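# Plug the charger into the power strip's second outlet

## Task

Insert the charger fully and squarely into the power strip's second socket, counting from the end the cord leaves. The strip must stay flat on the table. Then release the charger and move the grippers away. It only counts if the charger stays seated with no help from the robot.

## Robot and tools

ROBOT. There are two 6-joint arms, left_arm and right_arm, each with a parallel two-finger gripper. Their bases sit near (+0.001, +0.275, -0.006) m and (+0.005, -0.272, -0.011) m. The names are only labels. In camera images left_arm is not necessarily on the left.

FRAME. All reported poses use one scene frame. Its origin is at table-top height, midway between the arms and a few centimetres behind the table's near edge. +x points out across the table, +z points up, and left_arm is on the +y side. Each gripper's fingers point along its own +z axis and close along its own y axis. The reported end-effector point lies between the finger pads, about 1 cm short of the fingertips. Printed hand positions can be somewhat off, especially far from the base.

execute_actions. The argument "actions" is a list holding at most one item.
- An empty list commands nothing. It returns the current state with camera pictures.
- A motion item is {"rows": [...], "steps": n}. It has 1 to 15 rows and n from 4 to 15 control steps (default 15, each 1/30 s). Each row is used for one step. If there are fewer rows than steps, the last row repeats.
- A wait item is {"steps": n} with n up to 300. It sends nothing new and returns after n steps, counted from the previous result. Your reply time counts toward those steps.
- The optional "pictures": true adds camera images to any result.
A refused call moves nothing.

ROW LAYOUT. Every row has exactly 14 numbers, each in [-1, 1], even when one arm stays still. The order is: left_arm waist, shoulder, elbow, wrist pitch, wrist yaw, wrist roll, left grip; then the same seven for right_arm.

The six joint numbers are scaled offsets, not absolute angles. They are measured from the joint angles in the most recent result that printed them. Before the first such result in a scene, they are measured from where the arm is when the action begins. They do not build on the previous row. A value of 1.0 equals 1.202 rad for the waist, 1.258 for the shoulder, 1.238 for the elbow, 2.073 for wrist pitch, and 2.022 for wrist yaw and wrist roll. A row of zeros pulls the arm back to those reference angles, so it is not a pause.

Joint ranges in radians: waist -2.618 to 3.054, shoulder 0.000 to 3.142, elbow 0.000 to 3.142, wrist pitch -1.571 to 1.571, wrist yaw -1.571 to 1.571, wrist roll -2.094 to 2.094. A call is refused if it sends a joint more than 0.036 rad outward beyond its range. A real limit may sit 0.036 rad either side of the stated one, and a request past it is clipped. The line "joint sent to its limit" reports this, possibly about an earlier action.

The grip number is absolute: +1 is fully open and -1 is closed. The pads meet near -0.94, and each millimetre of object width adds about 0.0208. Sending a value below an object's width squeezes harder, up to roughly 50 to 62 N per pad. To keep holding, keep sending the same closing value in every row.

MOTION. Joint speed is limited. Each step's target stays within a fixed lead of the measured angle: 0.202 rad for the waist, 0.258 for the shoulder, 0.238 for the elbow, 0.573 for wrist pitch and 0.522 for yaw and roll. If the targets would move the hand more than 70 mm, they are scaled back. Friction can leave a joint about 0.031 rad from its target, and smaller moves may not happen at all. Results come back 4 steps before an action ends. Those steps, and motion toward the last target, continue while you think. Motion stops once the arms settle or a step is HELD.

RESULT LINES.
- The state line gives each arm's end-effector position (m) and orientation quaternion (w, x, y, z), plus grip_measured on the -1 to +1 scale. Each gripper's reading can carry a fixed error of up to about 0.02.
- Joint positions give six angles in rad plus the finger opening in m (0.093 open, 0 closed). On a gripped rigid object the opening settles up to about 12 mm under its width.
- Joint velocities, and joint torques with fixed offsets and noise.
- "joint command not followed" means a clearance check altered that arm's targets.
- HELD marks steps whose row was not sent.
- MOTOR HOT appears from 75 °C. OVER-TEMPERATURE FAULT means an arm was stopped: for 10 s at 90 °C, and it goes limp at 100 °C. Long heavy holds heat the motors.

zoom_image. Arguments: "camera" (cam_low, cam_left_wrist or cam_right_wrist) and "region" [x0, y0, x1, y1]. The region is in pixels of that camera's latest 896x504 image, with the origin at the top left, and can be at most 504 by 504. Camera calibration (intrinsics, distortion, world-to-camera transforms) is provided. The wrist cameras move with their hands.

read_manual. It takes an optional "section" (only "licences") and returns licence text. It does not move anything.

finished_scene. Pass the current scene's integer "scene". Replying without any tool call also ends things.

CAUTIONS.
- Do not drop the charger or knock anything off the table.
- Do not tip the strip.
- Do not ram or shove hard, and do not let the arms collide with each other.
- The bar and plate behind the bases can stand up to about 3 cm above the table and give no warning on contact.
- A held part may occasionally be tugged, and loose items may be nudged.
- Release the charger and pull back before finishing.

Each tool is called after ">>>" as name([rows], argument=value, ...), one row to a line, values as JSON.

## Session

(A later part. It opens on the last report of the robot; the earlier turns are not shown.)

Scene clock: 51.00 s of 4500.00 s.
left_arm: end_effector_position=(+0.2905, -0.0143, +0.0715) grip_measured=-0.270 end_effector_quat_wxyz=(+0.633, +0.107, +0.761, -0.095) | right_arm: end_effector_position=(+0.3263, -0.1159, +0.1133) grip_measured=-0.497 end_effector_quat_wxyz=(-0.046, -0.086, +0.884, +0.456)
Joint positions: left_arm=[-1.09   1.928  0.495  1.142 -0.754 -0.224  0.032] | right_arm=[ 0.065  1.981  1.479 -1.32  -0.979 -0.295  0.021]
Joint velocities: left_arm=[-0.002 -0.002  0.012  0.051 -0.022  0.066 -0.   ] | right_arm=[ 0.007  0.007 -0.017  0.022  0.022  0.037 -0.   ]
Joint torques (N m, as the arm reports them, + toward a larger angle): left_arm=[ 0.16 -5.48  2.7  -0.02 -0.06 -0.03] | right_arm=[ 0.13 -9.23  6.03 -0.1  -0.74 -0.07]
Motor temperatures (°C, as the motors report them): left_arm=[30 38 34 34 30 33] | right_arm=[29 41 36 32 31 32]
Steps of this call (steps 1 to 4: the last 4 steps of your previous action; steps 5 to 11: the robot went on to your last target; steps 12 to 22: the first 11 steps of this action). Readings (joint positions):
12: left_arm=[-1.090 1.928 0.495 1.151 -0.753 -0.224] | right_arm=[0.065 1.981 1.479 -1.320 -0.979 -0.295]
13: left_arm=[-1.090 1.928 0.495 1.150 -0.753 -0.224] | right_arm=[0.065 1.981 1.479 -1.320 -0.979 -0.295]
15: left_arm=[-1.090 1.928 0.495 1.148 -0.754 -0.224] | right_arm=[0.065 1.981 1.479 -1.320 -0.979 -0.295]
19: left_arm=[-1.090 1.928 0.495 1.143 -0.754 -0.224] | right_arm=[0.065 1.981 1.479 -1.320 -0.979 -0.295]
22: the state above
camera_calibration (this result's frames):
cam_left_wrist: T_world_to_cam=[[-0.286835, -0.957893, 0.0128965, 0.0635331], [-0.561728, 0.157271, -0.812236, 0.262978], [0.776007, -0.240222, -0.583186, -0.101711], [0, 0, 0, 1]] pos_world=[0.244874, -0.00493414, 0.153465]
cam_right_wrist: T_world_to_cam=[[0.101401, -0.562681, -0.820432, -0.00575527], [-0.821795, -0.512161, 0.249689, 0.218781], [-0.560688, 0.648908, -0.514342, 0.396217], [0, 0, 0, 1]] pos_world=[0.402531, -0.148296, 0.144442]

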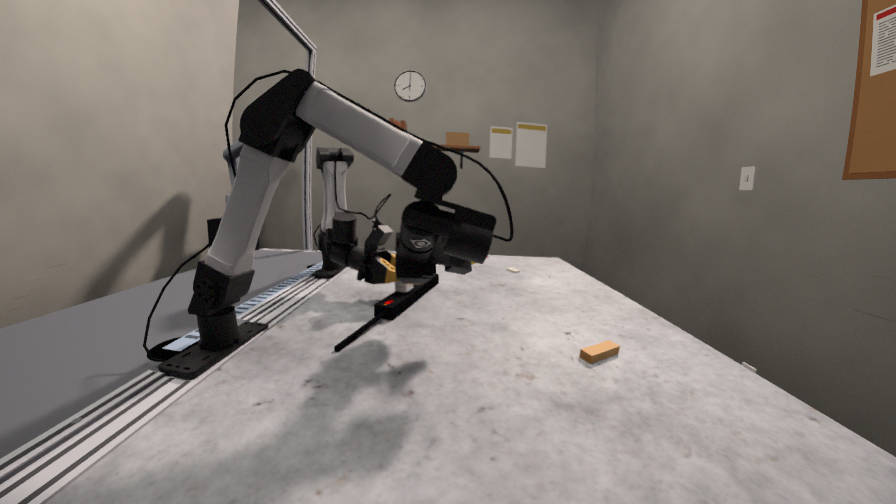

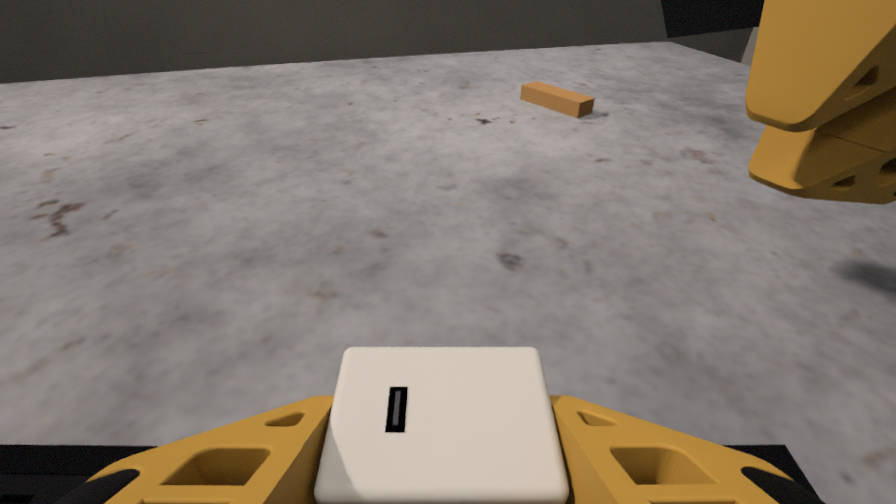

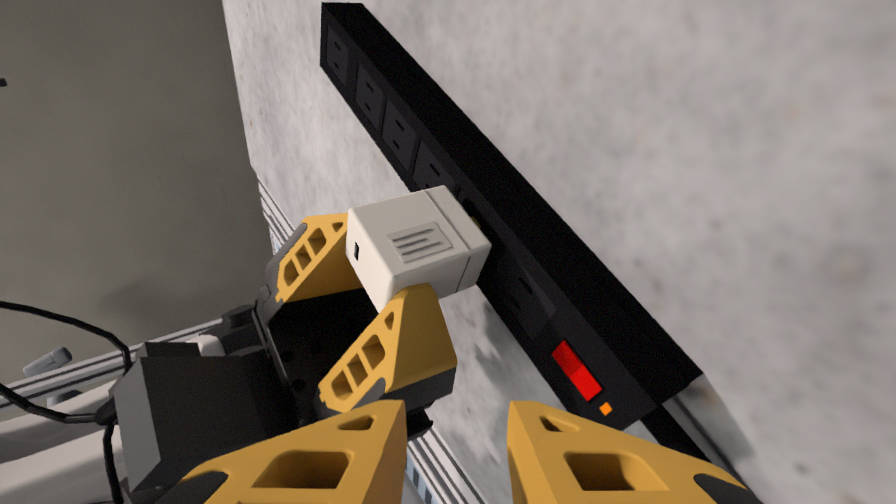

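>>> execute_actions([
  {"rows": [[0,0,0,0,0,0,0.2,0,0,0,0,0,0,-0.5],[0,0,0,0,0,0,1,0,0,0,0,0,0,-0.5],[0,0,0,0,0,0,1,0,0,0,0,0,0,-0.5],[0,0,0,0,0,0,1,0,0,0,0,0,0,-0.5],[0,0,0,0,0,0,1,0,0,0,0,0,0,-0.5],[0,0,0,0,0,0,1,0,0,0,0,0,0,-0.5],[0,0,0,0,0,0,1,0,0,0,0,0,0,-0.5],[-0.02,-0.035,-0.025,-0.01,-0.012,-0.005,1,0,0,0,0,0,0,-0.5],[-0.04,-0.06,-0.04,-0.022,-0.023,-0.011,1,0,0,0,0,0,0,-0.5],[-0.06,-0.085,-0.055,-0.034,-0.034,-0.017,1,0,0,0,0,0,0,-0.5],[-0.082,-0.112,-0.072,-0.045,-0.046,-0.023,1,0,0,0,0,0,0,-0.5],[-0.105,-0.14,-0.09,-0.057,-0.058,-0.029,1,0,0,0,0,0,0,-0.5],[-0.128,-0.167,-0.108,-0.069,-0.07,-0.035,1,0,0,0,0,0,0,-0.5],[-0.15,-0.195,-0.125,-0.081,-0.083,-0.041,1,0,0,0,0,0,0,-0.5],[-0.173,-0.222,-0.143,-0.093,-0.095,-0.046,1,0,0,0,0,0,0,-0.5]], "steps": 15},
], pictures=true)

>>> zoom_image(camera="cam_right_wrist", region=[310, 160, 510, 330])

Scene clock: 54.03 s of 4500.00 s.
left_arm: end_effector_position=(+0.2754, -0.0129, +0.0777) grip_measured=+0.987 end_effector_quat_wxyz=(+0.632, +0.111, +0.761, -0.098) | right_arm: end_effector_position=(+0.3263, -0.1159, +0.1133) grip_measured=-0.497 end_effector_quat_wxyz=(-0.046, -0.086, +0.884, +0.456)
Joint positions: left_arm=[-1.131  1.867  0.461  1.105 -0.784 -0.237  0.093] | right_arm=[ 0.065  1.981  1.479 -1.32  -0.979 -0.295  0.021]
Joint velocities: left_arm=[-0.652 -0.896 -0.545 -0.418 -0.374 -0.154 -0.   ] | right_arm=[-0.007 -0.007 -0.002 -0.051  0.007  0.007  0.   ]
Joint torques (N m, as the arm reports them, + toward a larger angle): left_arm=[-1.06 -9.59  2.8   2.26 -0.06 -0.15] | right_arm=[ 0.13 -9.21  6.04 -0.09 -0.74 -0.07]
Motor temperatures (°C, as the motors report them): left_arm=[30 38 34 34 30 33] | right_arm=[29 42 36 32 31 32]
Steps of this call (steps 1 to 4: the last 4 steps of your previous action; steps 5 to 15: the robot went on to your last target; steps 16 to 80: nothing new was sent; steps 81 to 91: the first 11 steps of this action). Readings (joint positions):
81: left_arm=[-1.090 1.927 0.495 1.150 -0.754 -0.224] | right_arm=[0.065 1.981 1.479 -1.320 -0.979 -0.295]
82: left_arm=[-1.090 1.927 0.495 1.147 -0.754 -0.224] | right_arm=[0.065 1.981 1.479 -1.320 -0.979 -0.295]
84: left_arm=[-1.090 1.927 0.495 1.145 -0.754 -0.224] | right_arm=[0.065 1.981 1.479 -1.320 -0.979 -0.295]
88: left_arm=[-1.091 1.925 0.495 1.141 -0.757 -0.225] | right_arm=[0.065 1.981 1.479 -1.320 -0.979 -0.295]
91: the state above
camera_calibration (this result's frames):
cam_left_wrist: T_world_to_cam=[[-0.296433, -0.954992, 0.0108662, 0.0633398], [-0.56089, 0.164871, -0.811307, 0.259201], [0.773, -0.246593, -0.584519, -0.0852086], [0, 0, 0, 1]] pos_world=[0.230026, -0.00325766, 0.159798]
cam_right_wrist: T_world_to_cam=[[0.101401, -0.562681, -0.820432, -0.00575527], [-0.821795, -0.512161, 0.249689, 0.218781], [-0.560688, 0.648908, -0.514342, 0.396217], [0, 0, 0, 1]] pos_world=[0.402531, -0.148296, 0.144442]

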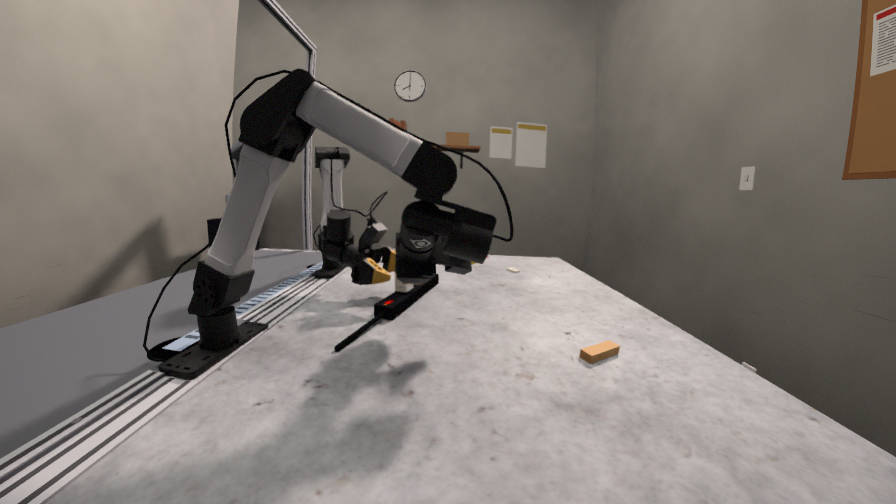

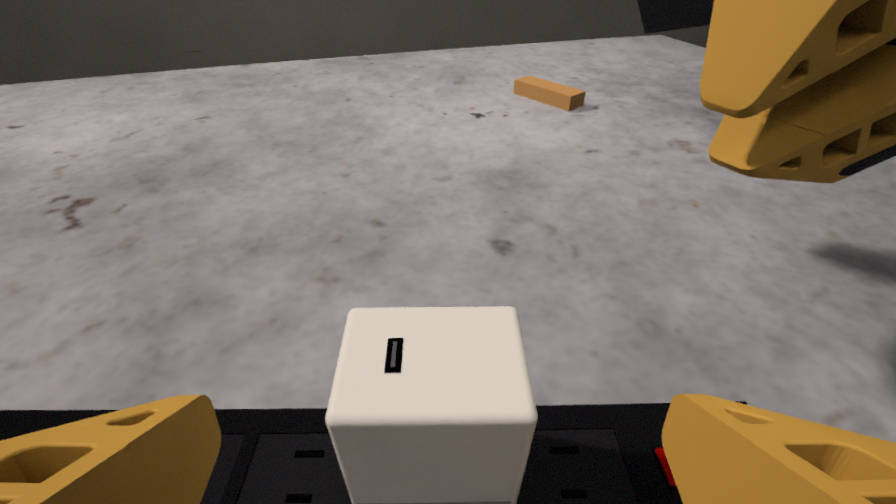

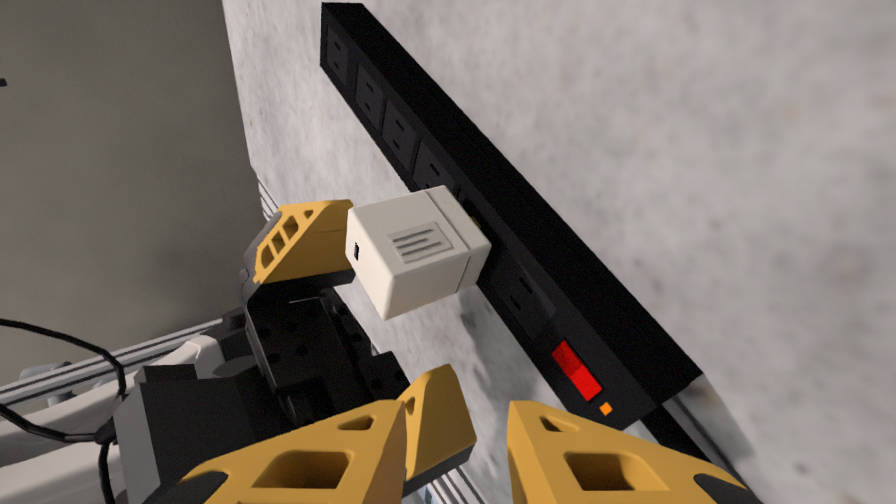

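Region (310, 160, 510, 330) of cam_right_wrist's 896x504 image, scaled by 2.520, with more detail than that image has; it fills the top 428 rows of this view, and the rest is white.

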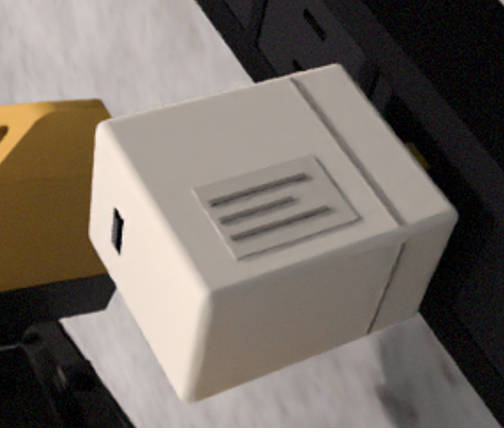

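>>> execute_actions([
  {"rows": [[-0.139,-0.173,-0.116,-0.075,-0.081,-0.042,1,0.01,-0.01,0.02,-0.002,0.01,0.01,-1],[-0.139,-0.173,-0.116,-0.075,-0.081,-0.042,1,0.03,-0.02,0.045,-0.004,0.03,0.02,-1],[-0.139,-0.173,-0.116,-0.075,-0.081,-0.042,1,0.06,-0.028,0.075,-0.006,0.055,0.04,-1],[-0.139,-0.173,-0.116,-0.075,-0.081,-0.042,1,0.095,-0.034,0.105,-0.009,0.085,0.06,-1],[-0.139,-0.173,-0.116,-0.075,-0.081,-0.042,1,0.135,-0.038,0.135,-0.012,0.12,0.08,-1],[-0.139,-0.173,-0.116,-0.075,-0.081,-0.042,1,0.18,-0.04,0.165,-0.015,0.155,0.1,-1],[-0.139,-0.173,-0.116,-0.075,-0.081,-0.042,1,0.225,-0.04,0.19,-0.018,0.195,0.125,-1],[-0.139,-0.173,-0.116,-0.075,-0.081,-0.042,1,0.275,-0.04,0.215,-0.021,0.235,0.15,-1],[-0.139,-0.173,-0.116,-0.075,-0.081,-0.042,1,0.325,-0.038,0.235,-0.024,0.275,0.175,-1],[-0.139,-0.173,-0.116,-0.075,-0.081,-0.042,1,0.375,-0.034,0.255,-0.027,0.315,0.2,-1],[-0.139,-0.173,-0.116,-0.075,-0.081,-0.042,1,0.42,-0.028,0.27,-0.03,0.355,0.225,-1],[-0.139,-0.173,-0.116,-0.075,-0.081,-0.042,1,0.465,-0.02,0.282,-0.032,0.39,0.25,-1],[-0.139,-0.173,-0.116,-0.075,-0.081,-0.042,1,0.505,-0.01,0.29,-0.034,0.425,0.27,-1],[-0.139,-0.173,-0.116,-0.075,-0.081,-0.042,1,0.535,0.0,0.296,-0.035,0.452,0.287,-1],[-0.139,-0.173,-0.116,-0.075,-0.081,-0.042,1,0.553,0.01,0.3,-0.036,0.469,0.297,-1]], "steps": 15},
])

>>> execute_actions([
  {"steps": 12},
], pictures=true)

Scene clock: 56.27 s of 4500.00 s.
left_arm: end_effector_position=(+0.2241, +0.0047, +0.0911) grip_measured=+0.987 end_effector_quat_wxyz=(+0.631, +0.114, +0.761, -0.095) | right_arm: end_effector_position=(+0.3139, -0.0247, +0.1377) grip_measured=-0.979 end_effector_quat_wxyz=(-0.029, -0.225, +0.941, +0.252)
Joint positions: left_arm=[-1.294  1.661  0.34   0.954 -0.937 -0.313  0.093] | right_arm=[ 0.462  1.954  1.771 -1.333 -0.558 -0.026  0.   ]
Joint velocities: left_arm=[ 0.012 -0.017  0.002 -0.007  0.022  0.007  0.001] | right_arm=[ 1.849 -0.022  0.755 -0.051  1.956  1.311  0.   ]
Joint torques (N m, as the arm reports them, + toward a larger angle): left_arm=[-0.12 -6.61  3.16  1.9  -0.22 -0.12] | right_arm=[ -0.16 -10.16   6.31   0.04  -0.47  -0.03]
Motor temperatures (°C, as the motors report them): left_arm=[30 38 34 34 30 33] | right_arm=[29 42 36 32 31 32]
Steps of this call (steps 1 to 4: the last 4 steps of your previous action; steps 5 to 30: the robot went on to your last target; steps 31 to 56: nothing new was sent; steps 57 to 67: the first 11 steps of this action). Readings (joint positions):
57: left_arm=[-1.294 1.661 0.340 0.955 -0.936 -0.309] | right_arm=[0.065 1.981 1.481 -1.320 -0.978 -0.293]
58: left_arm=[-1.294 1.661 0.340 0.955 -0.936 -0.310] | right_arm=[0.069 1.981 1.487 -1.322 -0.969 -0.288]
60: left_arm=[-1.294 1.661 0.340 0.955 -0.937 -0.311] | right_arm=[0.097 1.981 1.529 -1.328 -0.922 -0.258]
64: left_arm=[-1.294 1.661 0.340 0.954 -0.937 -0.312] | right_arm=[0.270 1.965 1.676 -1.331 -0.742 -0.145]
67: the state above

Scene clock: 56.67 s of 4500.00 s.
left_arm: end_effector_position=(+0.2241, +0.0047, +0.0912) grip_measured=+0.987 end_effector_quat_wxyz=(+0.631, +0.114, +0.761, -0.095) | right_arm: end_effector_position=(+0.2889, +0.0008, +0.1195) grip_measured=-0.980 end_effector_quat_wxyz=(+0.005, -0.220, +0.975, +0.031)
Joint positions: left_arm=[-1.294  1.661  0.34   0.954 -0.937 -0.313  0.093] | right_arm=[ 0.745  1.979  1.838 -1.37  -0.091  0.272  0.   ]
Joint velocities: left_arm=[-0.017 -0.012  0.007  0.007 -0.022 -0.007 -0.   ] | right_arm=[-0.081  0.017 -0.012 -0.007  0.33   0.183  0.   ]
Joint torques (N m, as the arm reports them, + toward a larger angle): left_arm=[-0.1  -6.6   3.16  1.9  -0.22 -0.12] | right_arm=[-0.69 -8.83  7.66  0.36 -0.14  0.01]
Motor temperatures (°C, as the motors report them): left_arm=[30 38 34 34 30 33] | right_arm=[29 42 36 32 31 32]
Kept back: nothing.
Steps of this call (steps 1 to 4: the last 4 steps of your previous action; steps 5 to 12: the robot went on to your last target). Readings (joint positions):
1: left_arm=[-1.294 1.661 0.340 0.954 -0.937 -0.313] | right_arm=[0.527 1.954 1.794 -1.334 -0.492 0.017]
2: left_arm=[-1.294 1.661 0.340 0.954 -0.937 -0.313] | right_arm=[0.588 1.954 1.811 -1.335 -0.426 0.061]
4: left_arm=[-1.294 1.661 0.340 0.954 -0.937 -0.313] | right_arm=[0.691 1.955 1.830 -1.343 -0.304 0.140]
8: left_arm=[-1.294 1.661 0.340 0.954 -0.937 -0.313] | right_arm=[0.762 1.970 1.838 -1.361 -0.164 0.233]
12: the state above
camera_calibration (this result's frames):
cam_left_wrist: T_world_to_cam=[[-0.298271, -0.954475, 0.00354807, 0.0658348], [-0.560233, 0.17206, -0.810268, 0.238154], [0.77277, -0.243667, -0.586049, -0.0331865], [0, 0, 0, 1]] pos_world=[0.178704, 0.0137745, 0.173286]
cam_right_wrist: T_world_to_cam=[[0.421304, -0.904457, -0.0667818, -0.113442], [-0.818671, -0.41096, 0.401111, 0.227248], [-0.390232, -0.114317, -0.913592, 0.301814], [0, 0, 0, 1]] pos_world=[0.351612, 0.0252892, 0.177008]

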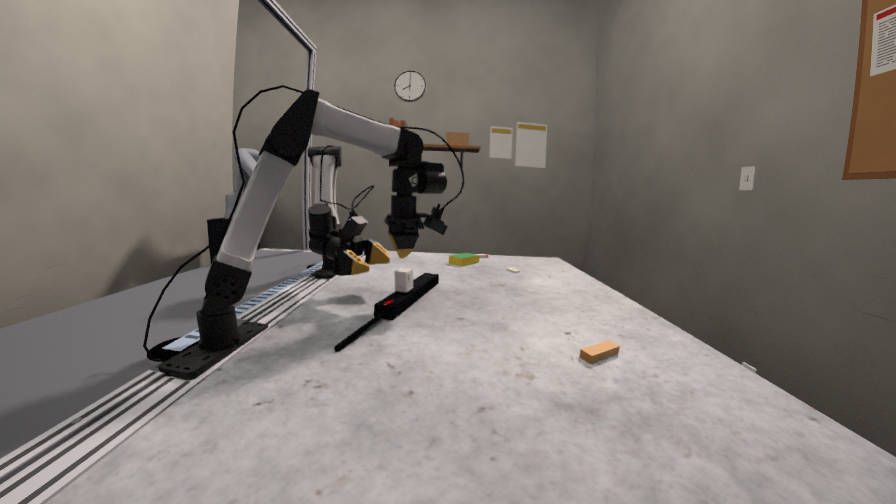

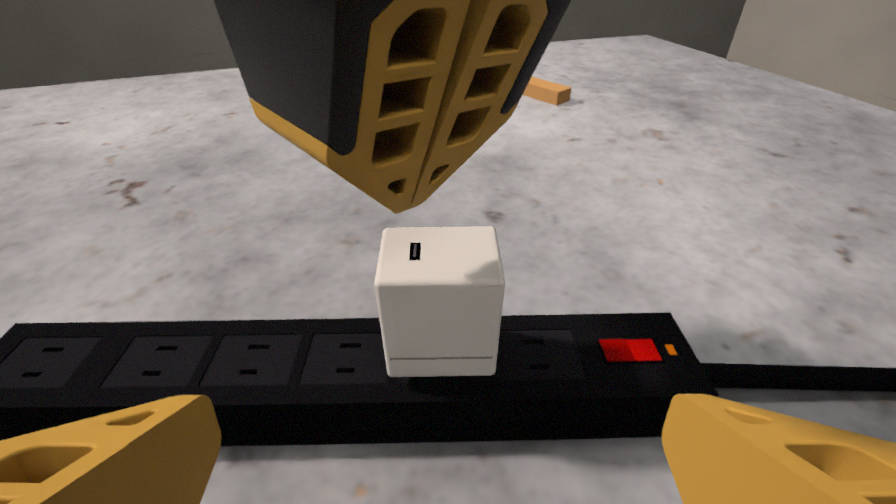

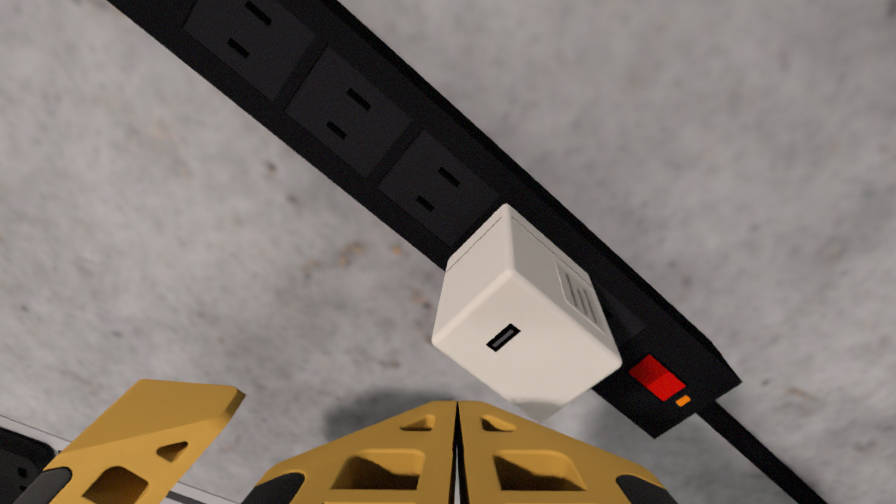

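>>> execute_actions(actions=[])

Scene clock: 56.87 s of 4500.00 s.
left_arm: end_effector_position=(+0.2241, +0.0047, +0.0912) grip_measured=+0.987 end_effector_quat_wxyz=(+0.631, +0.114, +0.761, -0.095) | right_arm: end_effector_position=(+0.2928, -0.0053, +0.1193) grip_measured=-0.980 end_effector_quat_wxyz=(+0.011, -0.208, +0.978, +0.014)
Joint positions: left_arm=[-1.294  1.661  0.34   0.954 -0.937 -0.313  0.093] | right_arm=[ 0.742  1.979  1.838 -1.375 -0.055  0.293  0.   ]
Joint velocities: left_arm=[-0.007  0.012 -0.002 -0.066  0.007  0.022 -0.001] | right_arm=[-0.017 -0.002 -0.012  0.037  0.066  0.11   0.   ]
Joint torques (N m, as the arm reports them, + toward a larger angle): left_arm=[-0.08 -6.63  3.16  1.9  -0.23 -0.13] | right_arm=[-0.81 -8.73  7.62  0.34 -0.07  0.02]
Motor temperatures (°C, as the motors report them): left_arm=[30 38 34 34 30 33] | right_arm=[29 42 36 32 31 32]
Kept back: nothing.
Steps of this call (steps 1 to 6: the robot went on to your last target). Readings (joint positions):
1: left_arm=[-1.294 1.661 0.340 0.954 -0.937 -0.313] | right_arm=[0.743 1.979 1.838 -1.372 -0.080 0.278]
2: left_arm=[-1.294 1.661 0.340 0.954 -0.937 -0.313] | right_arm=[0.742 1.979 1.838 -1.373 -0.072 0.282]
4: left_arm=[-1.294 1.661 0.340 0.954 -0.937 -0.313] | right_arm=[0.742 1.979 1.838 -1.374 -0.061 0.288]
6: the state above
camera_calibration (this result's frames):
cam_left_wrist: T_world_to_cam=[[-0.298271, -0.954475, 0.00354807, 0.0658348], [-0.560233, 0.17206, -0.810268, 0.238154], [0.77277, -0.243667, -0.586049, -0.0331865], [0, 0, 0, 1]] pos_world=[0.178704, 0.0137745, 0.173286]
cam_right_wrist: T_world_to_cam=[[0.400096, -0.915926, -0.0316684, -0.118577], [-0.835926, -0.37888, 0.397087, 0.233665], [-0.375701, -0.1324, -0.917235, 0.298528], [0, 0, 0, 1]] pos_world=[0.354926, 0.0194482, 0.17728]

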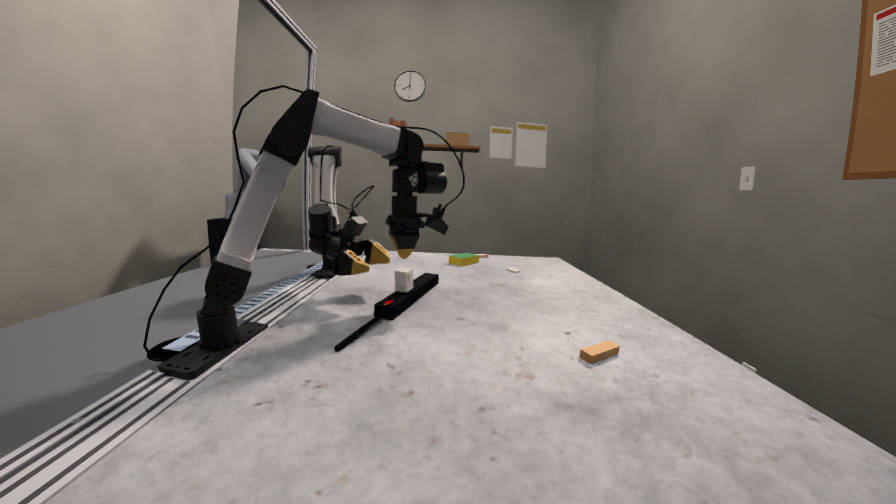

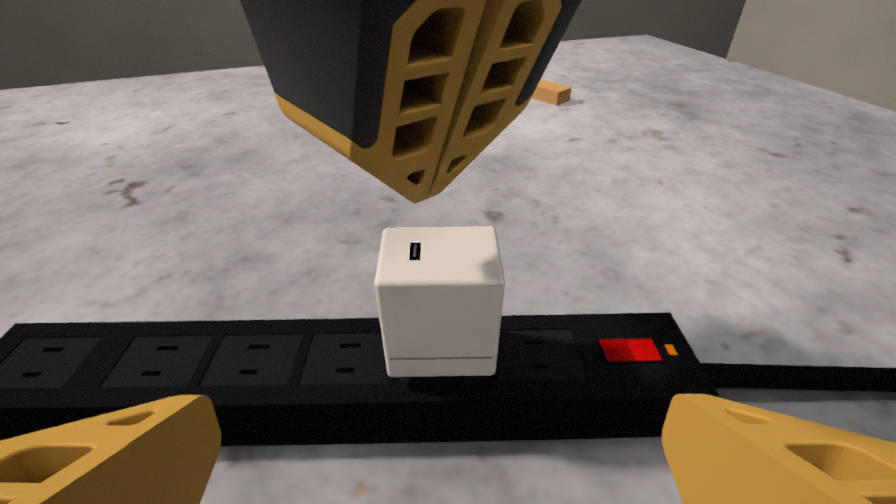

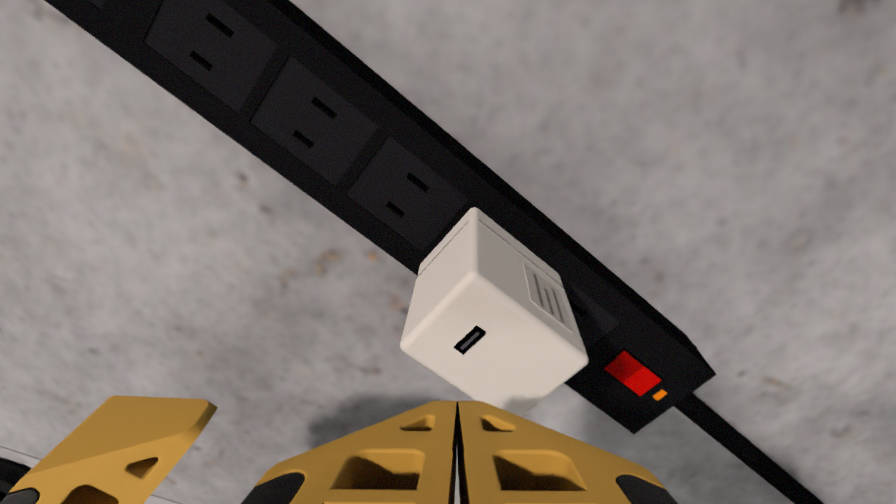

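>>> execute_actions([
  {"rows": [[0,0,0,0,0,0,1,-0.012,0.006,-0.012,0.005,0.012,0,-1],[0,0,0,0,0,0,1,-0.02,0.009,-0.022,0.009,0.012,0,-1],[0,0,0,0,0,0,1,-0.0275,0.011,-0.032,0.013,0.012,0,-1],[0,0,0,0,0,0,1,-0.0275,0.013,-0.042,0.017,0.012,0,-1],[0,0,0,0,0,0,1,-0.0275,0.015,-0.052,0.022,0.012,0,-1],[0,0,0,0,0,0,1,-0.0275,0.017,-0.062,0.026,0.012,0,-1],[0,0,0,0,0,0,1,-0.0275,0.018,-0.0705,0.03,0.012,0,-1]], "steps": 15},
], pictures=true)

Scene clock: 57.97 s of 4500.00 s.
left_arm: end_effector_position=(+0.2241, +0.0047, +0.0912) grip_measured=+0.987 end_effector_quat_wxyz=(+0.631, +0.114, +0.761, -0.095) | right_arm: end_effector_position=(+0.2938, -0.0179, +0.0987) grip_measured=-0.980 end_effector_quat_wxyz=(-0.003, -0.195, +0.981, -0.002)
Joint positions: left_arm=[-1.294  1.661  0.34   0.954 -0.937 -0.313  0.093] | right_arm=[ 0.723  1.986  1.766 -1.337 -0.042  0.298  0.   ]
Joint velocities: left_arm=[-0.007  0.002  0.002  0.022 -0.022 -0.022  0.   ] | right_arm=[-0.012  0.056 -0.046  0.022 -0.007 -0.066  0.   ]
Joint torques (N m, as the arm reports them, + toward a larger angle): left_arm=[ 0.17 -5.64  5.44  1.96 -0.12 -0.04] | right_arm=[-0.89 -8.94  5.57  0.62 -0.05 -0.07]
Motor temperatures (°C, as the motors report them): left_arm=[30 38 34 34 30 33] | right_arm=[29 42 36 32 31 32]
Steps of this call (steps 1 to 22: the robot went on to your last target; steps 23 to 33: the first 11 steps of this action). Readings (joint positions):
23: left_arm=[-1.294 1.661 0.340 0.954 -0.937 -0.313] | right_arm=[0.742 1.979 1.838 -1.376 -0.044 0.299]
24: left_arm=[-1.294 1.661 0.340 0.954 -0.937 -0.313] | right_arm=[0.742 1.979 1.837 -1.374 -0.044 0.299]
26: left_arm=[-1.294 1.661 0.340 0.954 -0.937 -0.313] | right_arm=[0.737 1.979 1.825 -1.365 -0.044 0.298]
30: left_arm=[-1.294 1.661 0.340 0.954 -0.937 -0.313] | right_arm=[0.724 1.980 1.778 -1.343 -0.042 0.298]
33: the state above
camera_calibration (this result's frames):
cam_left_wrist: T_world_to_cam=[[-0.298271, -0.954475, 0.00354807, 0.0658348], [-0.560233, 0.17206, -0.810268, 0.238154], [0.77277, -0.243667, -0.586049, -0.0331865], [0, 0, 0, 1]] pos_world=[0.178704, 0.0137745, 0.173286]
cam_right_wrist: T_world_to_cam=[[0.375799, -0.926675, -0.00693971, -0.126639], [-0.836053, -0.34226, 0.428805, 0.235516], [-0.399738, -0.155342, -0.903371, 0.283612], [0, 0, 0, 1]] pos_world=[0.357865, 0.00731127, 0.154338]

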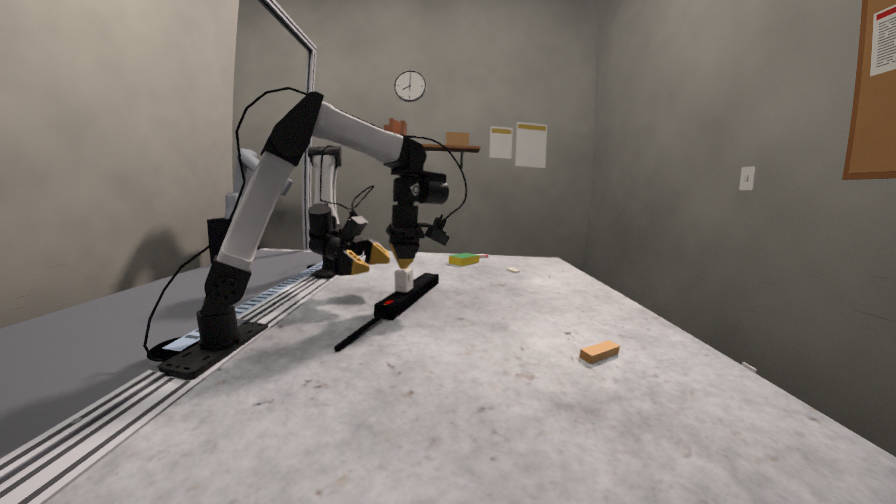

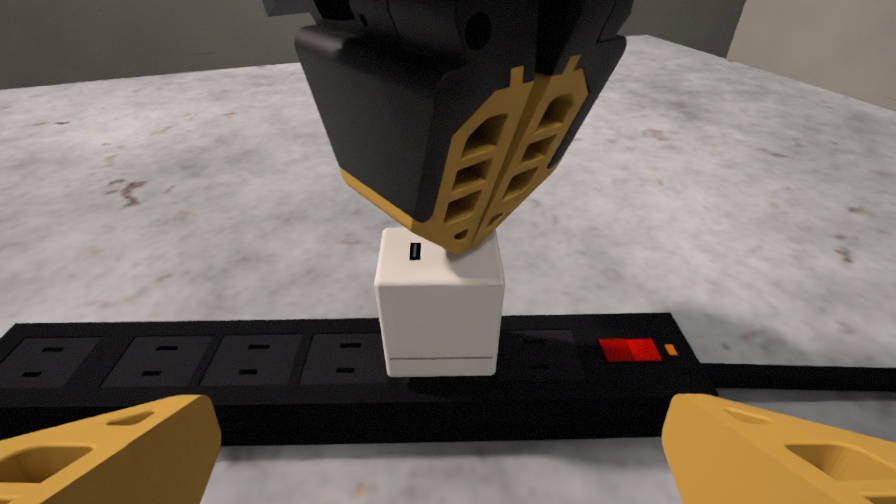

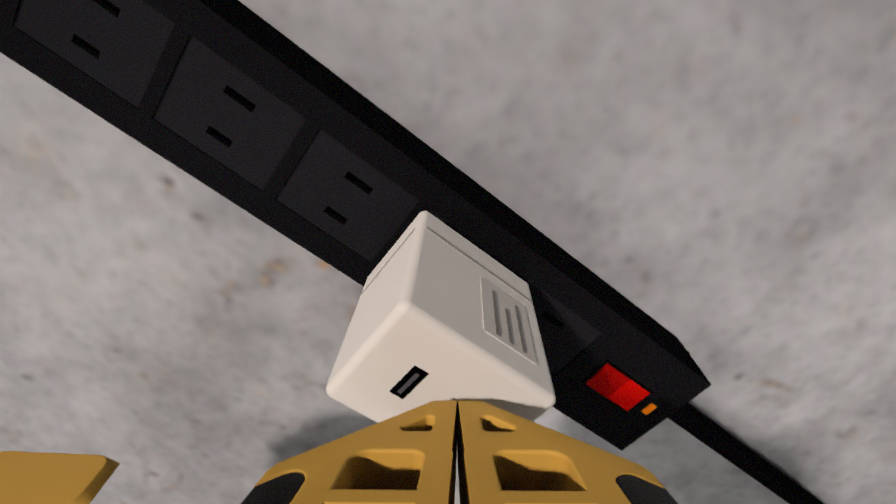

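>>> execute_actions([
  {"rows": [[0,0,0,0,0,0,1,0,0,0,0.012,0,0,-1],[0,0,0,0,0,0,1,0,0,0,0.018,0,0,-1],[0,0,0,0,0,0,1,0,0.005,0,0.018,0,0,-1],[0,0,0,0,0,0,1,0,0.01,0,0.018,0,0,-1],[0,0,0,0,0,0,1,0,0.018,-0.002,0.016,0,0,-1],[0,0,0,0,0,0,1,0,0.026,-0.006,0.014,0,0,-1],[0,0,0,0,0,0,1,0,0.035,-0.011,0.012,0,0,-1],[0,0,0,0,0,0,1,0,0.044,-0.016,0.012,0,0,-1],[0,0,0,0,0,0,1,0,0.053,-0.021,0.012,0,0,-1],[0,0,0,0,0,0,1,0,0.062,-0.026,0.012,0,0,-1],[0,0,0,0,0,0,1,0,0.071,-0.031,0.012,0,0,-1],[0,0,0,0,0,0,1,0,0.08,-0.036,0.012,0,0,-1],[0,0,0,0,0,0,1,0,0.09,-0.04,0.012,0,0,-1]], "steps": 15},
])

>>> execute_actions([
  {"steps": 8},
], pictures=true)

Scene clock: 59.20 s of 4500.00 s.
left_arm: end_effector_position=(+0.2241, +0.0047, +0.0912) grip_measured=+0.987 end_effector_quat_wxyz=(+0.631, +0.114, +0.761, -0.095) | right_arm: end_effector_position=(+0.2980, -0.0147, +0.0932) grip_measured=-0.980 end_effector_quat_wxyz=(+0.000, -0.196, +0.981, +0.000)
Joint positions: left_arm=[-1.294  1.661  0.34   0.954 -0.937 -0.313  0.093] | right_arm=[ 0.723  2.001  1.766 -1.314 -0.042  0.298  0.   ]
Joint velocities: left_arm=[ 0.017  0.002 -0.017 -0.007 -0.022  0.037 -0.002] | right_arm=[-0.002  0.037 -0.022  0.007  0.037 -0.007  0.   ]
Joint torques (N m, as the arm reports them, + toward a larger angle): left_arm=[ 0.14 -5.69  5.45  1.95 -0.12 -0.04] | right_arm=[ 0.09 -4.48  3.65  0.53 -0.21 -0.03]
Motor temperatures (°C, as the motors report them): left_arm=[30 38 34 34 30 33] | right_arm=[29 42 36 32 31 32]
Steps of this call (steps 1 to 4: the last 4 steps of your previous action; steps 5 to 26: the robot went on to your last target; steps 27 to 37: the first 11 steps of this action). Readings (joint positions):
27: left_arm=[-1.294 1.661 0.340 0.954 -0.937 -0.313] | right_arm=[0.723 1.988 1.766 -1.323 -0.042 0.298]
28: left_arm=[-1.294 1.661 0.340 0.954 -0.937 -0.313] | right_arm=[0.723 1.988 1.766 -1.322 -0.042 0.298]
30: left_arm=[-1.294 1.661 0.340 0.954 -0.937 -0.313] | right_arm=[0.723 1.988 1.766 -1.317 -0.042 0.298]
34: left_arm=[-1.294 1.661 0.340 0.954 -0.937 -0.313] | right_arm=[0.723 1.997 1.766 -1.316 -0.042 0.298]
37: the state above

Scene clock: 59.47 s of 4500.00 s.
left_arm: end_effector_position=(+0.2241, +0.0047, +0.0912) grip_measured=+0.987 end_effector_quat_wxyz=(+0.631, +0.114, +0.761, -0.095) | right_arm: end_effector_position=(+0.2981, -0.0149, +0.0923) grip_measured=-0.980 end_effector_quat_wxyz=(-0.000, -0.196, +0.981, -0.001)
Joint positions: left_arm=[-1.294  1.661  0.34   0.954 -0.937 -0.313  0.093] | right_arm=[ 0.723  2.003  1.766 -1.314 -0.041  0.298  0.   ]
Joint velocities: left_arm=[-0.037  0.002  0.002  0.037  0.051  0.037  0.001] | right_arm=[-0.007  0.002 -0.012 -0.037 -0.037  0.037  0.   ]
Joint torques (N m, as the arm reports them, + toward a larger angle): left_arm=[ 0.12 -5.62  5.47  1.97 -0.12 -0.03] | right_arm=[ 0.08 -2.82  2.74  0.53 -0.2  -0.03]
Motor temperatures (°C, as the motors report them): left_arm=[30 38 34 34 30 33] | right_arm=[29 42 36 32 31 32]
Kept back: nothing.
Steps of this call (steps 1 to 4: the last 4 steps of your previous action; steps 5 to 8: the robot went on to your last target). Readings (joint positions):
1: left_arm=[-1.294 1.661 0.340 0.954 -0.937 -0.313] | right_arm=[0.723 2.002 1.766 -1.314 -0.042 0.298]
2: left_arm=[-1.294 1.661 0.340 0.954 -0.937 -0.313] | right_arm=[0.723 2.003 1.766 -1.314 -0.042 0.298]
4: left_arm=[-1.294 1.661 0.340 0.954 -0.937 -0.313] | right_arm=[0.723 2.003 1.766 -1.314 -0.041 0.298]
8: the state above
camera_calibration (this result's frames):
cam_left_wrist: T_world_to_cam=[[-0.298271, -0.954475, 0.00354807, 0.0658348], [-0.560233, 0.17206, -0.810268, 0.238154], [0.77277, -0.243667, -0.586049, -0.0331865], [0, 0, 0, 1]] pos_world=[0.178704, 0.0137745, 0.173286]
cam_right_wrist: T_world_to_cam=[[0.376046, -0.926571, -0.00745687, -0.125561], [-0.838038, -0.343526, 0.423889, 0.24391], [-0.395325, -0.153152, -0.905683, 0.279021], [0, 0, 0, 1]] pos_world=[0.361926, 0.0101808, 0.148377]

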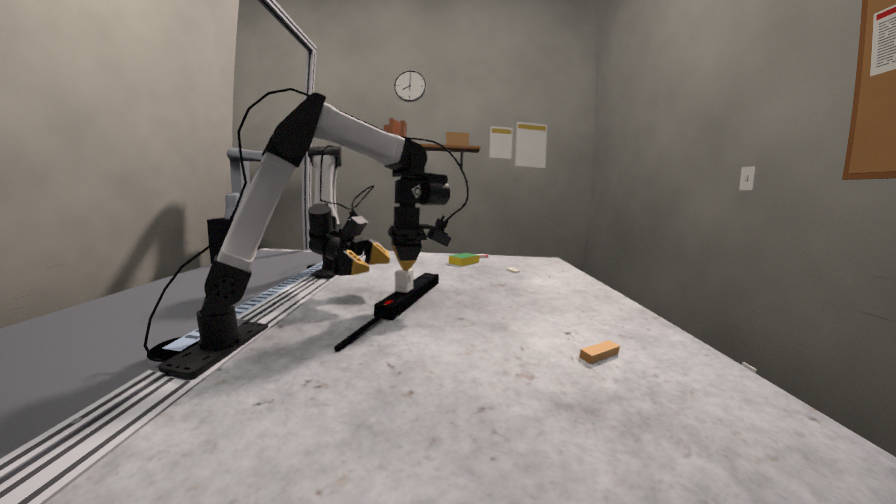

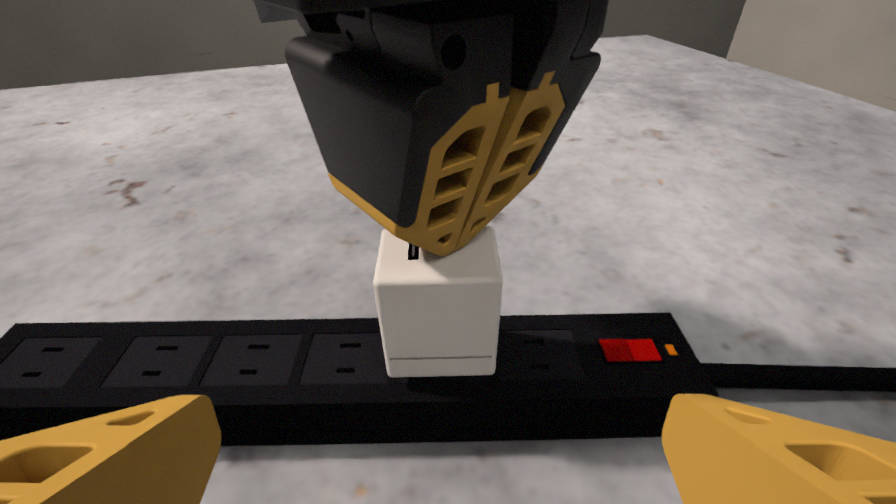

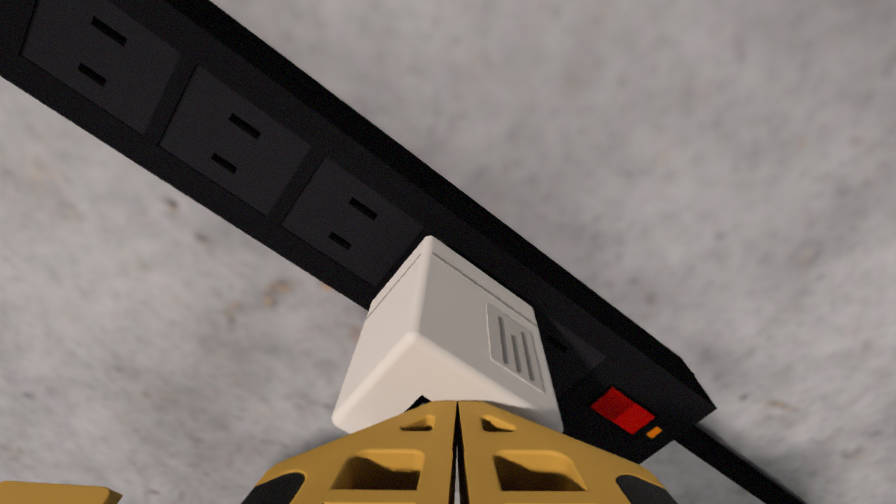

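>>> execute_actions([
  {"rows": [[0,0,0,0,0,0,1,0,0.08,-0.04,0,0,0,-1],[0,0,0,0,0,0,1,0,0.085,-0.041,0,0,0,-1],[0,0,0,0,0,0,1,0,0.09,-0.042,0,0,0,-1],[0,0,0,0,0,0,1,0,0.095,-0.043,0,0,0,-1],[0,0,0,0,0,0,1,0,0.1,-0.044,0,0,0,-1],[0,0,0,0,0,0,1,0,0.105,-0.045,0,0,0,-1],[0,0,0,0,0,0,1,0,0.11,-0.045,0,0,0,-1],[0,0,0,0,0,0,1,0,0.115,-0.045,0,0,0,-1]], "steps": 15},
], pictures=true)

Scene clock: 60.13 s of 4500.00 s.
left_arm: end_effector_position=(+0.2241, +0.0047, +0.0912) grip_measured=+0.987 end_effector_quat_wxyz=(+0.631, +0.114, +0.761, -0.095) | right_arm: end_effector_position=(+0.2989, -0.0157, +0.0859) grip_measured=-0.980 end_effector_quat_wxyz=(-0.008, -0.195, +0.981, -0.007)
Joint positions: left_arm=[-1.294  1.661  0.34   0.954 -0.937 -0.313  0.093] | right_arm=[ 0.723  2.024  1.77  -1.317 -0.037  0.298  0.   ]
Joint velocities: left_arm=[ 0.002 -0.002 -0.012 -0.066  0.022 -0.022 -0.001] | right_arm=[-0.007 -0.007  0.012 -0.037  0.007  0.066  0.   ]
Joint torques (N m, as the arm reports them, + toward a larger angle): left_arm=[ 0.15 -5.65  5.47  1.96 -0.11 -0.04] | right_arm=[ 0.25 -0.92  1.82  0.5  -0.22 -0.02]
Motor temperatures (°C, as the motors report them): left_arm=[30 38 34 34 30 33] | right_arm=[29 42 36 32 31 32]
Steps of this call (steps 1 to 9: the robot went on to your last target; steps 10 to 20: the first 11 steps of this action). Readings (joint positions):
10: left_arm=[-1.294 1.661 0.340 0.954 -0.937 -0.313] | right_arm=[0.723 2.003 1.766 -1.314 -0.041 0.298]
11: left_arm=[-1.294 1.661 0.340 0.954 -0.937 -0.313] | right_arm=[0.723 2.003 1.766 -1.314 -0.041 0.298]
13: left_arm=[-1.294 1.661 0.340 0.954 -0.937 -0.313] | right_arm=[0.723 2.006 1.766 -1.314 -0.040 0.298]
17: left_arm=[-1.294 1.661 0.340 0.954 -0.937 -0.313] | right_arm=[0.723 2.024 1.770 -1.316 -0.037 0.298]
20: the state above
camera_calibration (this result's frames):
cam_left_wrist: T_world_to_cam=[[-0.298271, -0.954475, 0.00354807, 0.0658348], [-0.560233, 0.17206, -0.810268, 0.238154], [0.77277, -0.243667, -0.586049, -0.0331865], [0, 0, 0, 1]] pos_world=[0.178704, 0.0137745, 0.173286]
cam_right_wrist: T_world_to_cam=[[0.374582, -0.927192, 0.00168702, -0.127042], [-0.833054, -0.335751, 0.439651, 0.24425], [-0.407075, -0.166091, -0.898167, 0.276061], [0, 0, 0, 1]] pos_world=[0.363439, 0.010066, 0.140778]

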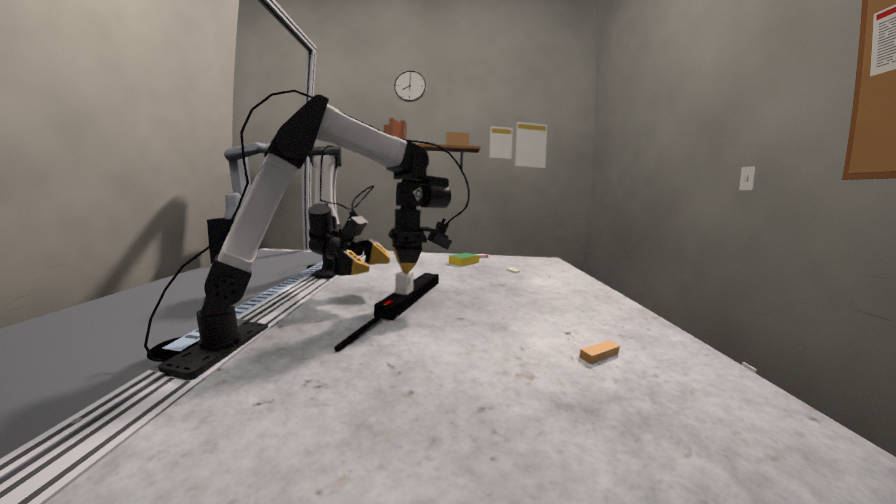

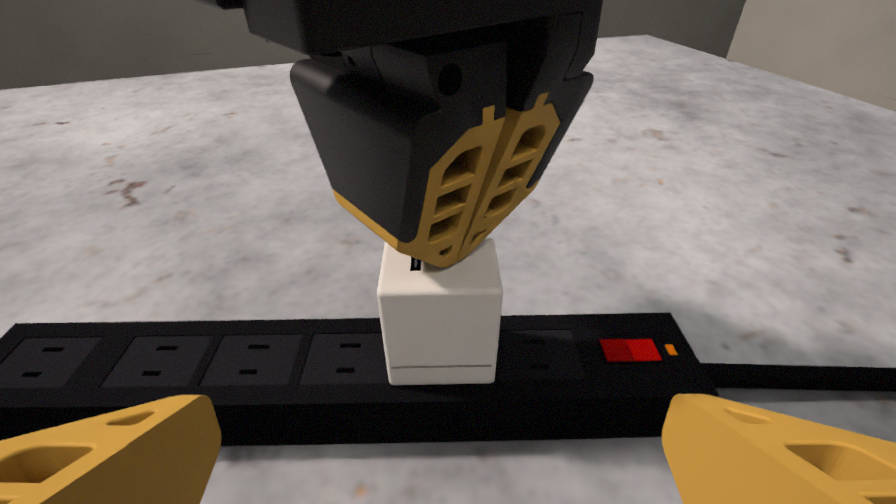

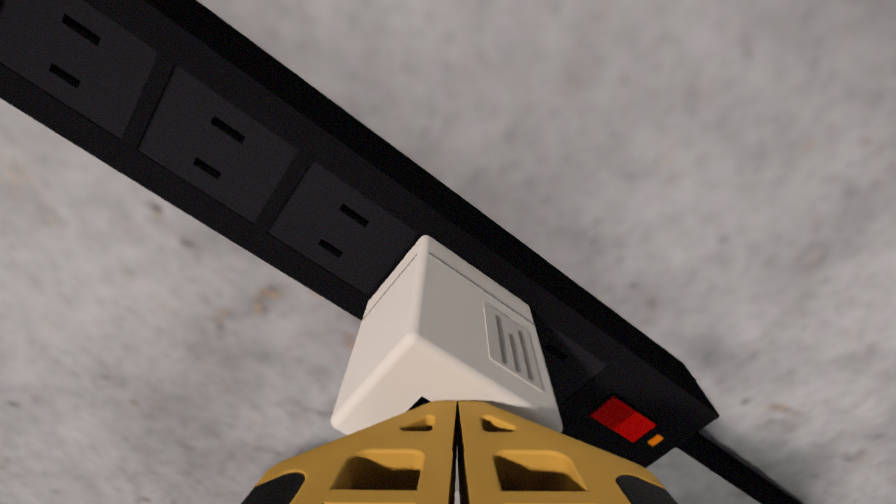

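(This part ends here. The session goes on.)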